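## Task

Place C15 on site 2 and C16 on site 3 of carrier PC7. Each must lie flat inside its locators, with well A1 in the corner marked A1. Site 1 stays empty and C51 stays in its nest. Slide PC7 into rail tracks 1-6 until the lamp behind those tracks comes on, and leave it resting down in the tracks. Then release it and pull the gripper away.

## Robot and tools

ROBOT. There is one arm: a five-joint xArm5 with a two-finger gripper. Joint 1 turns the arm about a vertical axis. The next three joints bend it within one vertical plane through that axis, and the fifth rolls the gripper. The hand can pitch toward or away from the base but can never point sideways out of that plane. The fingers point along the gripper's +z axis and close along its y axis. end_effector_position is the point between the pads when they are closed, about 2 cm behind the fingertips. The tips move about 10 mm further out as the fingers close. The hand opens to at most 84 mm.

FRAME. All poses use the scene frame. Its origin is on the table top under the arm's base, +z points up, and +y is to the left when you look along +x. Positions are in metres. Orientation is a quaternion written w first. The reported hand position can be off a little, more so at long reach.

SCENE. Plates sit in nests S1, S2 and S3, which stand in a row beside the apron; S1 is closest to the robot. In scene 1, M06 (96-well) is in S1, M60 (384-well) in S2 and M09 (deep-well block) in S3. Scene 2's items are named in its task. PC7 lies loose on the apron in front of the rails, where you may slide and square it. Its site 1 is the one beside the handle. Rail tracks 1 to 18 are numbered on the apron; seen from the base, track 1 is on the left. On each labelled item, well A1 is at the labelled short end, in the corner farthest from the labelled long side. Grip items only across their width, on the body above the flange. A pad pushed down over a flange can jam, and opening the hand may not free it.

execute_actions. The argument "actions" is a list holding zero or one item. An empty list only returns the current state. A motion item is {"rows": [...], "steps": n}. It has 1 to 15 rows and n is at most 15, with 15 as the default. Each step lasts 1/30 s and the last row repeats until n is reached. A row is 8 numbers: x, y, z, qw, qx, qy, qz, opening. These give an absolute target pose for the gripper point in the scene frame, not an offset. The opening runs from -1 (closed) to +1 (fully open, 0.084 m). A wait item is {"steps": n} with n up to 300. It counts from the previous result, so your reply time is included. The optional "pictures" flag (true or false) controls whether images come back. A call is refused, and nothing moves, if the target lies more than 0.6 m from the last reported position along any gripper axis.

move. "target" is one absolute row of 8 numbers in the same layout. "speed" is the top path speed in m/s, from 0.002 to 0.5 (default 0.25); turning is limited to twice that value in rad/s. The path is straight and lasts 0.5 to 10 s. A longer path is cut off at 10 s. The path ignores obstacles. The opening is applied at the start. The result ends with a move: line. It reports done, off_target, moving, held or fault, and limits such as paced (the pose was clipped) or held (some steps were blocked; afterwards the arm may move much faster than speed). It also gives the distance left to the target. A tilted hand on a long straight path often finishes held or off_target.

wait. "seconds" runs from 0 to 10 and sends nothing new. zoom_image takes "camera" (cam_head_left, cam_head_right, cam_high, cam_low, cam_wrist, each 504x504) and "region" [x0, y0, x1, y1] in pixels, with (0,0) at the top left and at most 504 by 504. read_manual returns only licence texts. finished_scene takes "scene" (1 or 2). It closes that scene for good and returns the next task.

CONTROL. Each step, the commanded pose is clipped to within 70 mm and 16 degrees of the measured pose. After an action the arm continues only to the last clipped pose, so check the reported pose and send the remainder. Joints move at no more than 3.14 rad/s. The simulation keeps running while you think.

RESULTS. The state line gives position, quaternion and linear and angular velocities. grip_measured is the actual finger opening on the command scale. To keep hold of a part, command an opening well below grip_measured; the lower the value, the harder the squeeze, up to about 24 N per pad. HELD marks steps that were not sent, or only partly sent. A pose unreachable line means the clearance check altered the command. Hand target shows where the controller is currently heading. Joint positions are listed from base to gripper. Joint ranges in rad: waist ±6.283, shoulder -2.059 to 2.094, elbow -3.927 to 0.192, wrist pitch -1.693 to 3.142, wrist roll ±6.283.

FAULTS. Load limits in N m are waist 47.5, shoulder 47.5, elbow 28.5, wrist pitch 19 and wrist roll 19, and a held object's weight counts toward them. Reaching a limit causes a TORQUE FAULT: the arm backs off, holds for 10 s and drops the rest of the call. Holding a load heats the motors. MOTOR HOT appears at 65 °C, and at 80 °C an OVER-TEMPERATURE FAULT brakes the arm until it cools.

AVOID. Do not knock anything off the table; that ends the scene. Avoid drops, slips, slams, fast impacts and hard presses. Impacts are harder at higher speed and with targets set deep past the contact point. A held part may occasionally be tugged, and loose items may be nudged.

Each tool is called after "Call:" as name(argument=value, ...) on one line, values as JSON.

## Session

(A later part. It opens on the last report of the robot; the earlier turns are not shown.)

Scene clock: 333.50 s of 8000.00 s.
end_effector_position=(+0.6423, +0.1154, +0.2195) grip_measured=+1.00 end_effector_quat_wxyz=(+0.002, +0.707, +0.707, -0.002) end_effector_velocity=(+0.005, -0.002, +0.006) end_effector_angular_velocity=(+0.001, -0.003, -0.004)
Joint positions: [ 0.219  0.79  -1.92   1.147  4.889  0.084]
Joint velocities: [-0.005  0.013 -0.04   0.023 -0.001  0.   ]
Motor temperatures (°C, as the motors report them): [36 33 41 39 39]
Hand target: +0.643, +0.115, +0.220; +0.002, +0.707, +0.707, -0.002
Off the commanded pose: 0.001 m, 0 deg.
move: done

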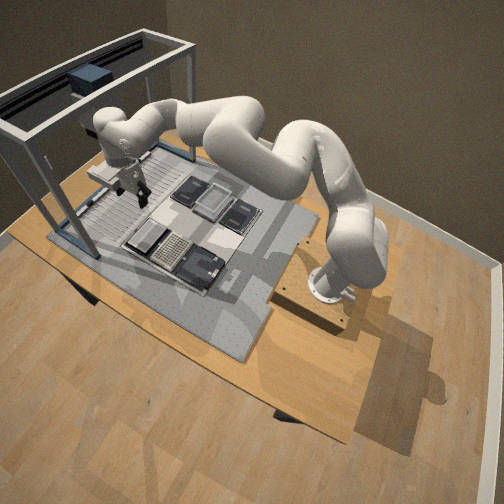

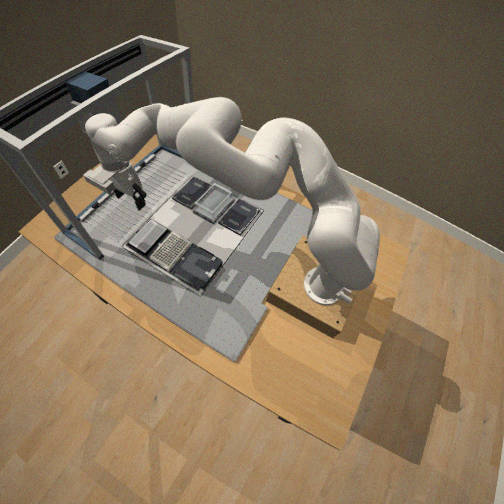

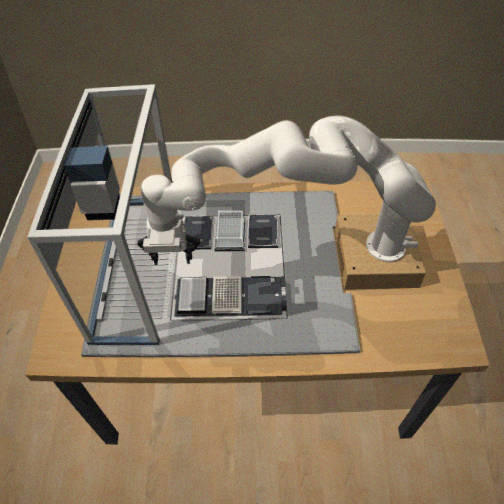

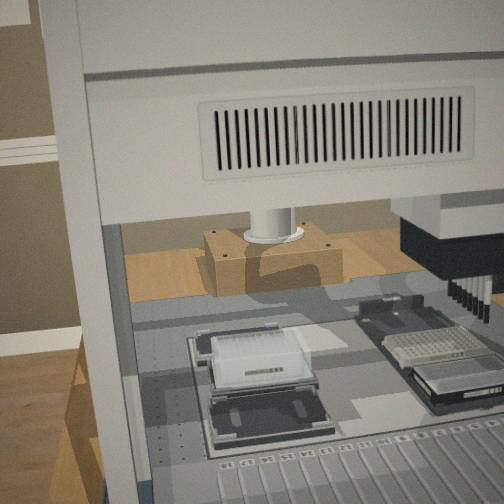

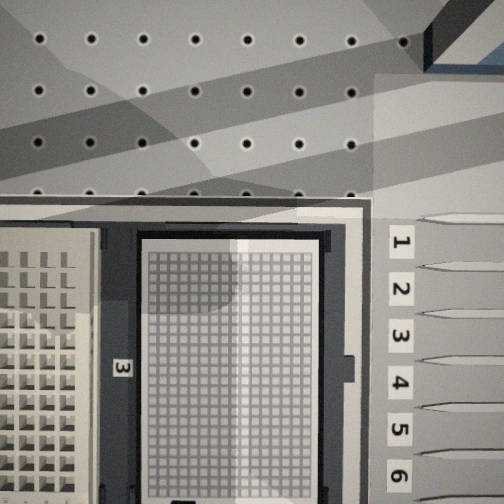

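Call:
move(target=[0.31,0.128,0.16,0,0.7071,0.7071,0,-1])

Call:
move(target=[0.31,0.128,0.066,0,0.7071,0.7071,0,-1], speed=0.1)

Call:
move(target=[0.44,0.129,0.066,0,0.7071,0.7071,0,-1], speed=0.03)

Scene clock: 339.10 s of 8000.00 s.
end_effector_position=(+0.3104, +0.1284, +0.1603) grip_measured=-1.00 end_effector_quat_wxyz=(+0.004, +0.707, +0.707, -0.002) end_effector_velocity=(-0.003, -0.001, -0.001) end_effector_angular_velocity=(-0.001, +0.003, +0.000)
Joint positions: [ 0.433 -0.103 -0.428  0.546  5.104  0.   ]
Joint velocities: [ 0.002 -0.006  0.009 -0.     0.002  0.   ]
Motor temperatures (°C, as the motors report them): [36 33 41 39 39]
Hand target: +0.310, +0.128, +0.160; +0.004, +0.707, +0.707, -0.002
Off the commanded pose: 0.001 m, 1 deg.
After step 90, 0.70 s passed at rest.
move: done

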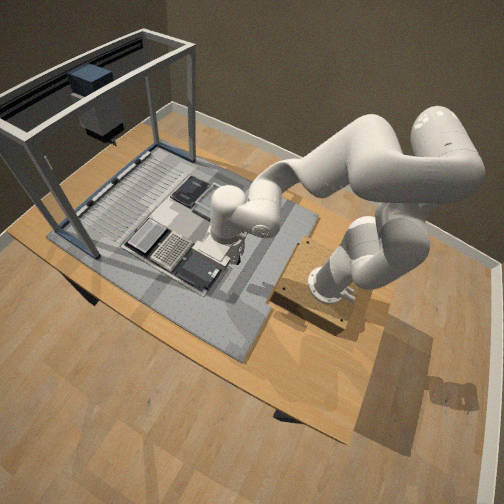

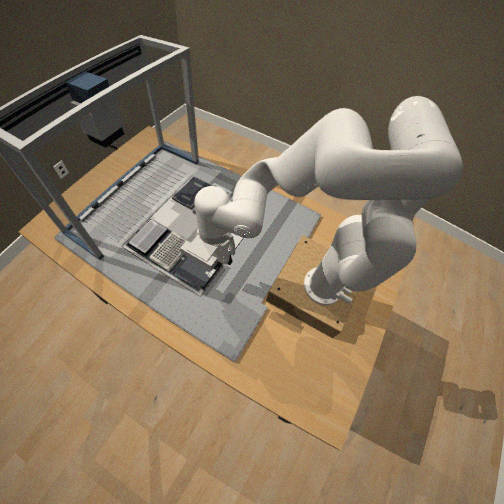

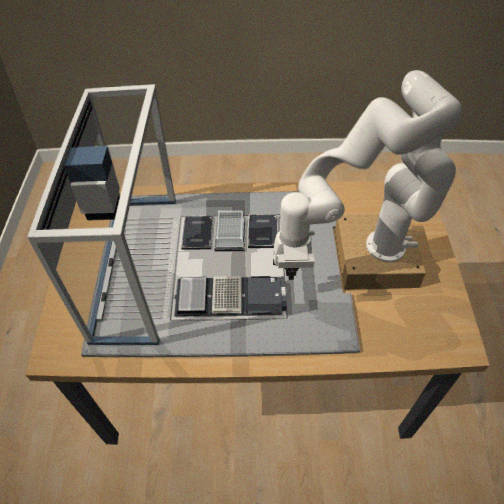

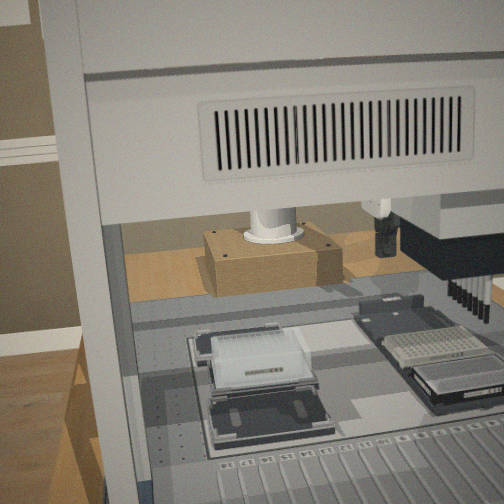

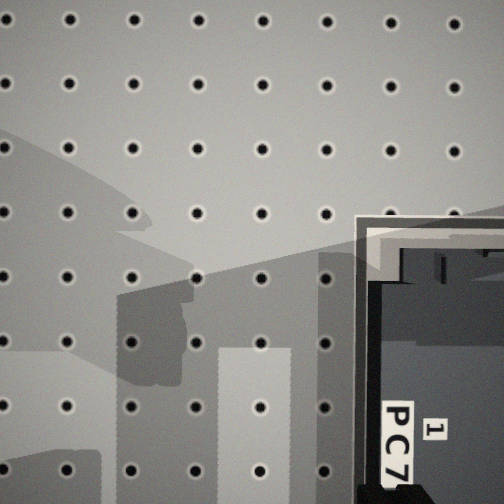

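Scene clock: 340.47 s of 8000.00 s.
end_effector_position=(+0.3096, +0.1279, +0.0661) grip_measured=-1.00 end_effector_quat_wxyz=(+0.004, +0.707, +0.707, -0.002) end_effector_velocity=(+0.001, +0.000, -0.001) end_effector_angular_velocity=(+0.001, -0.001, -0.000)
Joint positions: [ 0.435  0.258 -0.439  0.197  5.105  0.   ]
Joint velocities: [ 0.     0.006 -0.003 -0.005  0.     0.   ]
Motor temperatures (°C, as the motors report them): [36 33 41 39 39]
Hand target: +0.310, +0.128, +0.066; +0.004, +0.707, +0.707, -0.002
Off the commanded pose: 0.000 m, 1 deg.
move: done

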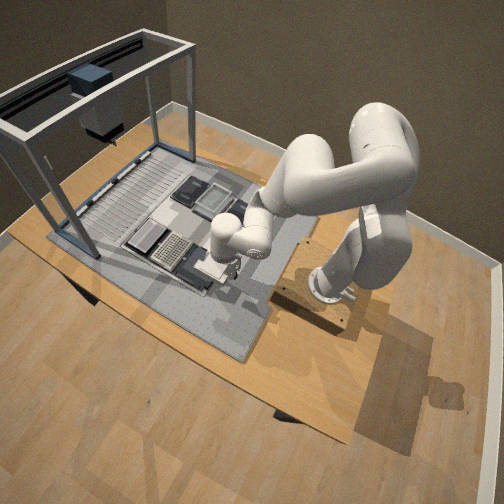

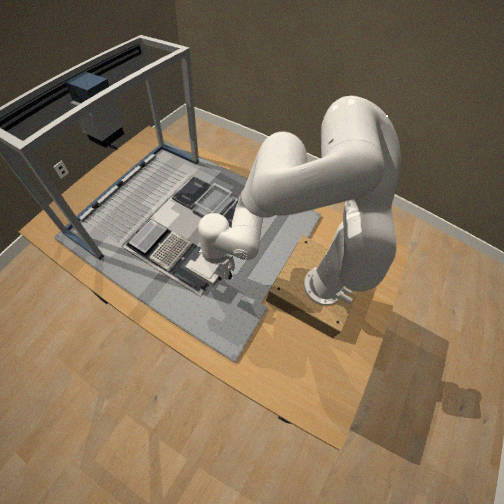

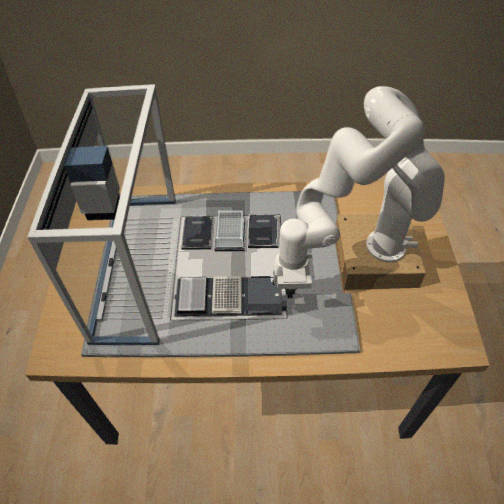

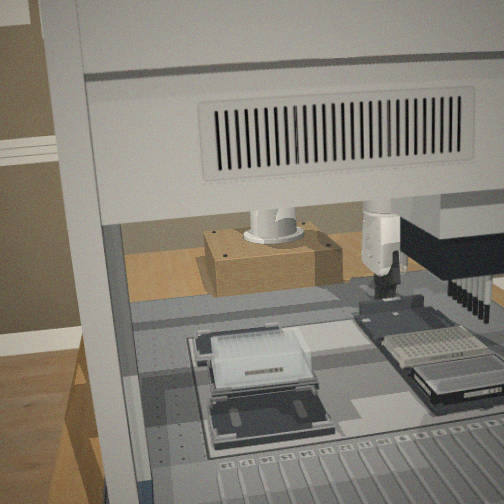

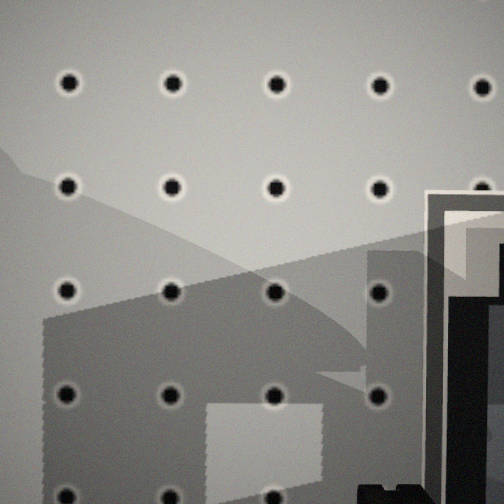

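Scene clock: 345.10 s of 8000.00 s.
end_effector_position=(+0.4399, +0.1289, +0.0660) grip_measured=-1.00 end_effector_quat_wxyz=(+0.003, +0.707, +0.707, -0.002) end_effector_velocity=(+0.000, +0.000, -0.001) end_effector_angular_velocity=(-0.001, +0.003, +0.001)
Joint positions: [ 0.328  0.502 -0.892  0.405  4.998  0.   ]
Joint velocities: [ 0.     0.003 -0.004  0.003 -0.001  0.   ]
Motor temperatures (°C, as the motors report them): [36 32 41 39 39]
Hand target: +0.440, +0.129, +0.066; +0.003, +0.707, +0.707, -0.002
Off the commanded pose: 0.000 m, 0 deg.
move: done

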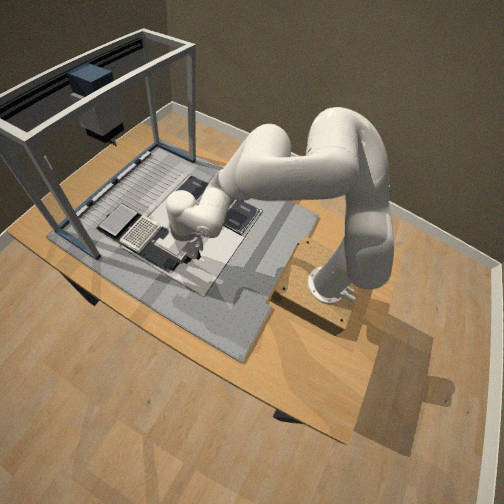

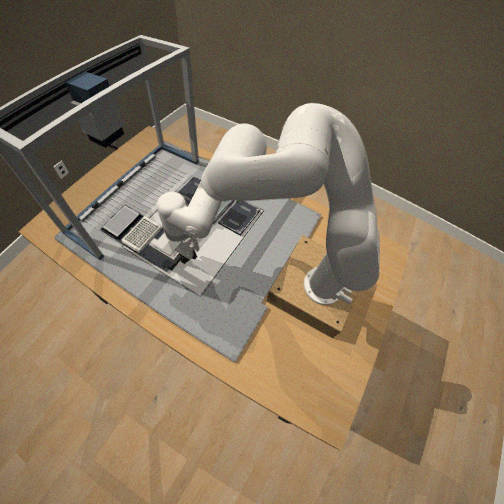

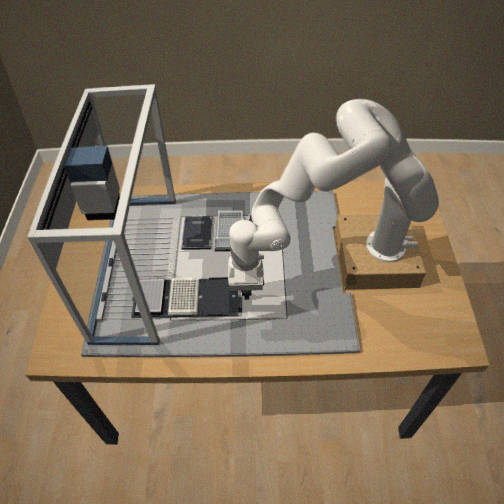

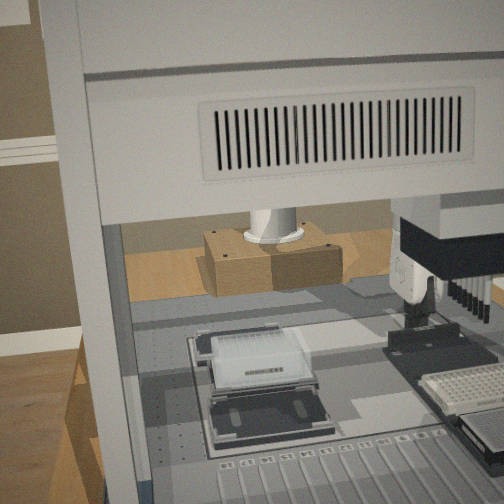

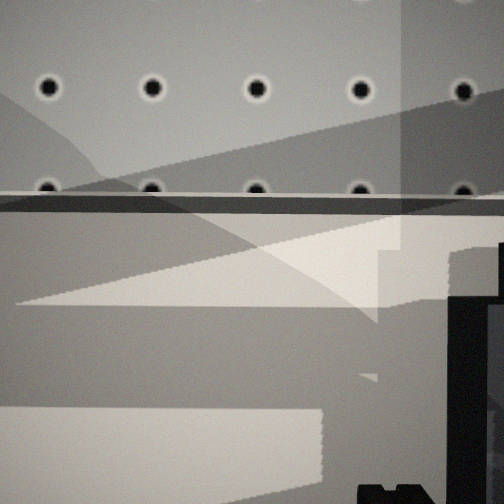

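Call:
move(target=[0.53,0.13,0.066,0,0.7071,0.7071,0,-1], speed=0.03)

Call:
zoom_image(camera="cam_head_left", region=[20,130,220,280])

Scene clock: 350.97 s of 8000.00 s.
end_effector_position=(+0.5292, +0.1298, +0.0655) grip_measured=-1.00 end_effector_quat_wxyz=(+0.002, +0.707, +0.707, -0.002) end_effector_velocity=(+0.000, -0.000, -0.000) end_effector_angular_velocity=(-0.001, +0.003, +0.001)
Joint positions: [ 0.283  0.701 -1.264  0.58   4.953  0.   ]
Joint velocities: [-0.     0.003 -0.005  0.005 -0.001  0.   ]
Motor temperatures (°C, as the motors report them): [36 32 41 39 39]
Hand target: +0.530, +0.130, +0.066; +0.003, +0.707, +0.707, -0.002
Off the commanded pose: 0.001 m, 0 deg.
move: done

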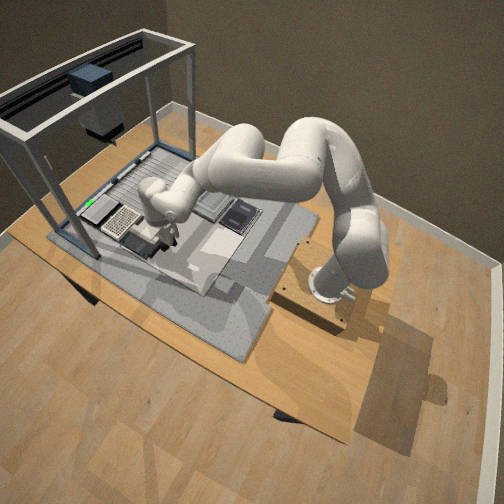

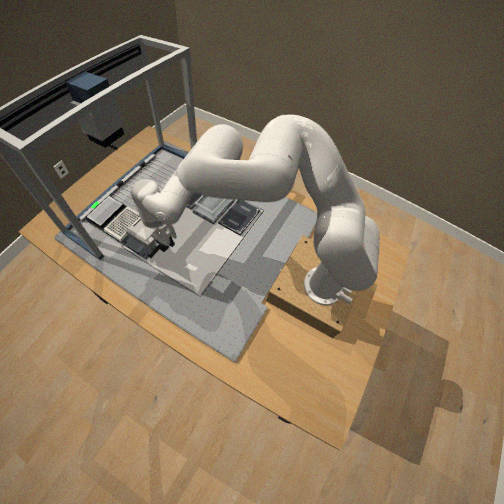

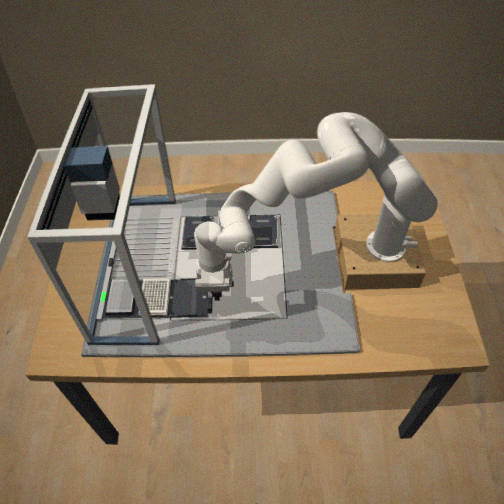

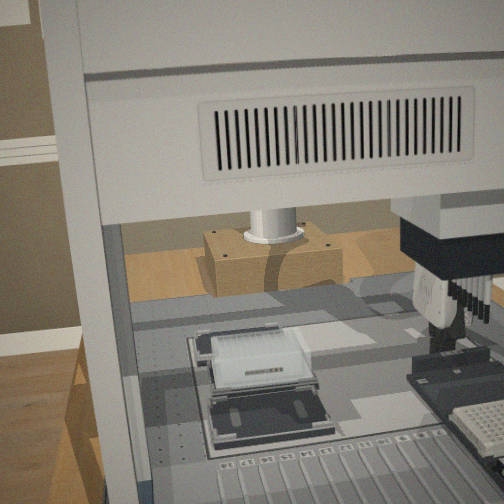

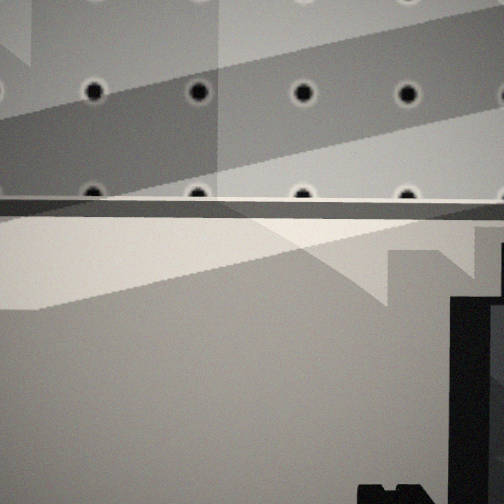

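Region (20, 130, 220, 280) of cam_head_left's 504x504 image, scaled by 2.520, with more detail than that image has; it fills the top 378 rows of this view, and the rest is white.

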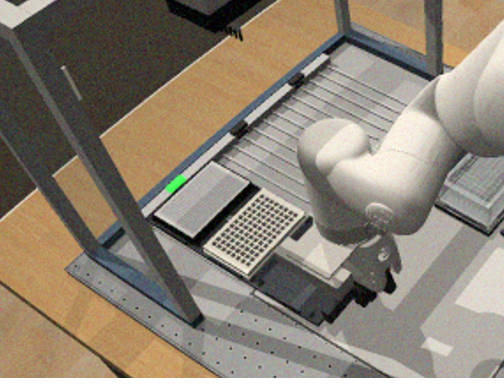

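Lamp lit.

Call:
move(target=[0.45,0.11,0.2,0,0.7071,0.7071,0,-1], speed=0.15)

Call:
zoom_image(camera="cam_head_left", region=[40,160,200,280])

Scene clock: 354.93 s of 8000.00 s.
end_effector_position=(+0.4499, +0.1101, +0.1996) grip_measured=-1.00 end_effector_quat_wxyz=(+0.003, +0.707, +0.707, -0.002) end_effector_velocity=(+0.001, +0.000, +0.002) end_effector_angular_velocity=(+0.001, -0.004, +0.000)
Joint positions: [ 0.281  0.183 -0.924  0.758  4.951  0.   ]
Joint velocities: [-0.    -0.006  0.001  0.001 -0.     0.   ]
Motor temperatures (°C, as the motors report them): [36 32 41 40 39]
Hand target: +0.450, +0.110, +0.200; +0.003, +0.707, +0.707, -0.002
Off the commanded pose: 0.000 m, 0 deg.
move: done

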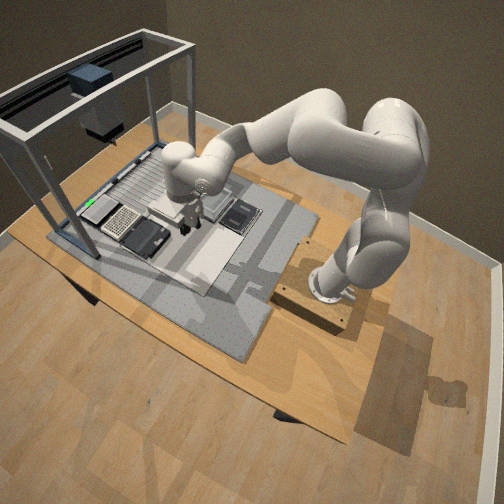

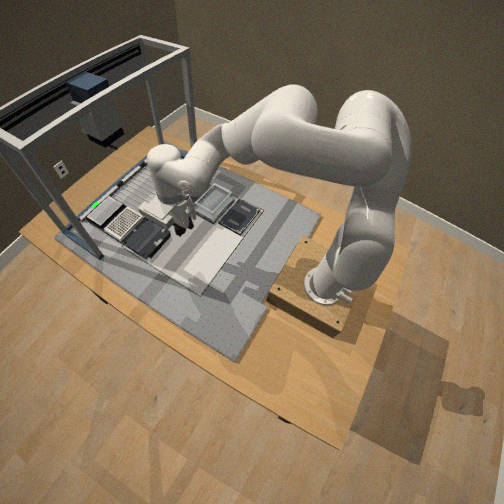

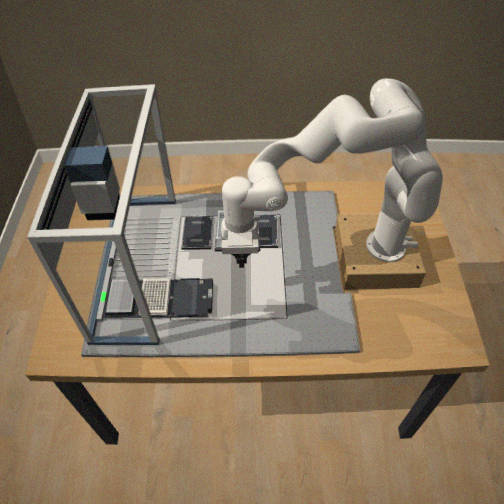

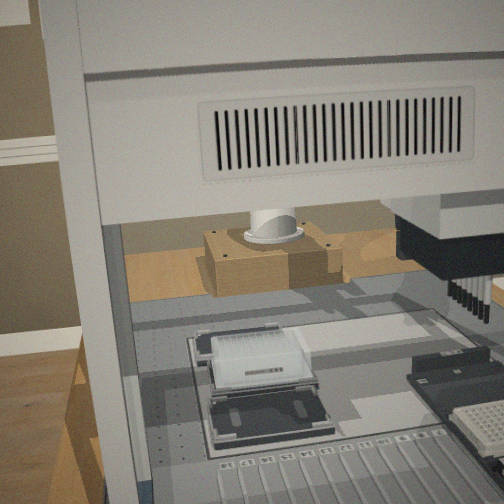

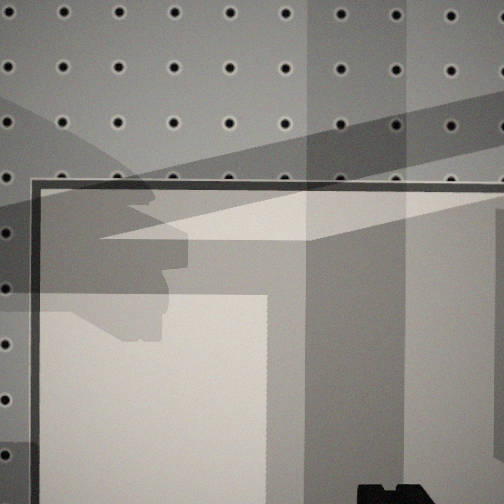

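Region (40, 160, 200, 280) of cam_head_left's 504x504 image, scaled by 3.150, with more detail than that image has; it fills the top 378 rows of this view, and the rest is white.

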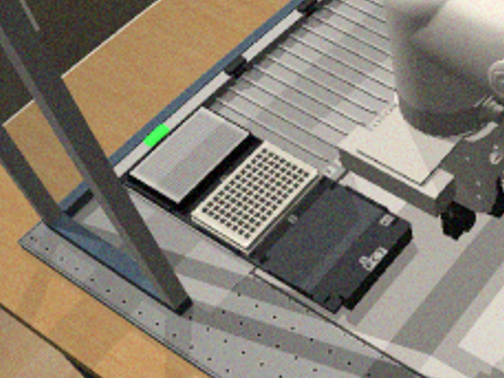

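Call:
finished_scene(scene=2)

The scene is finished: the task was done.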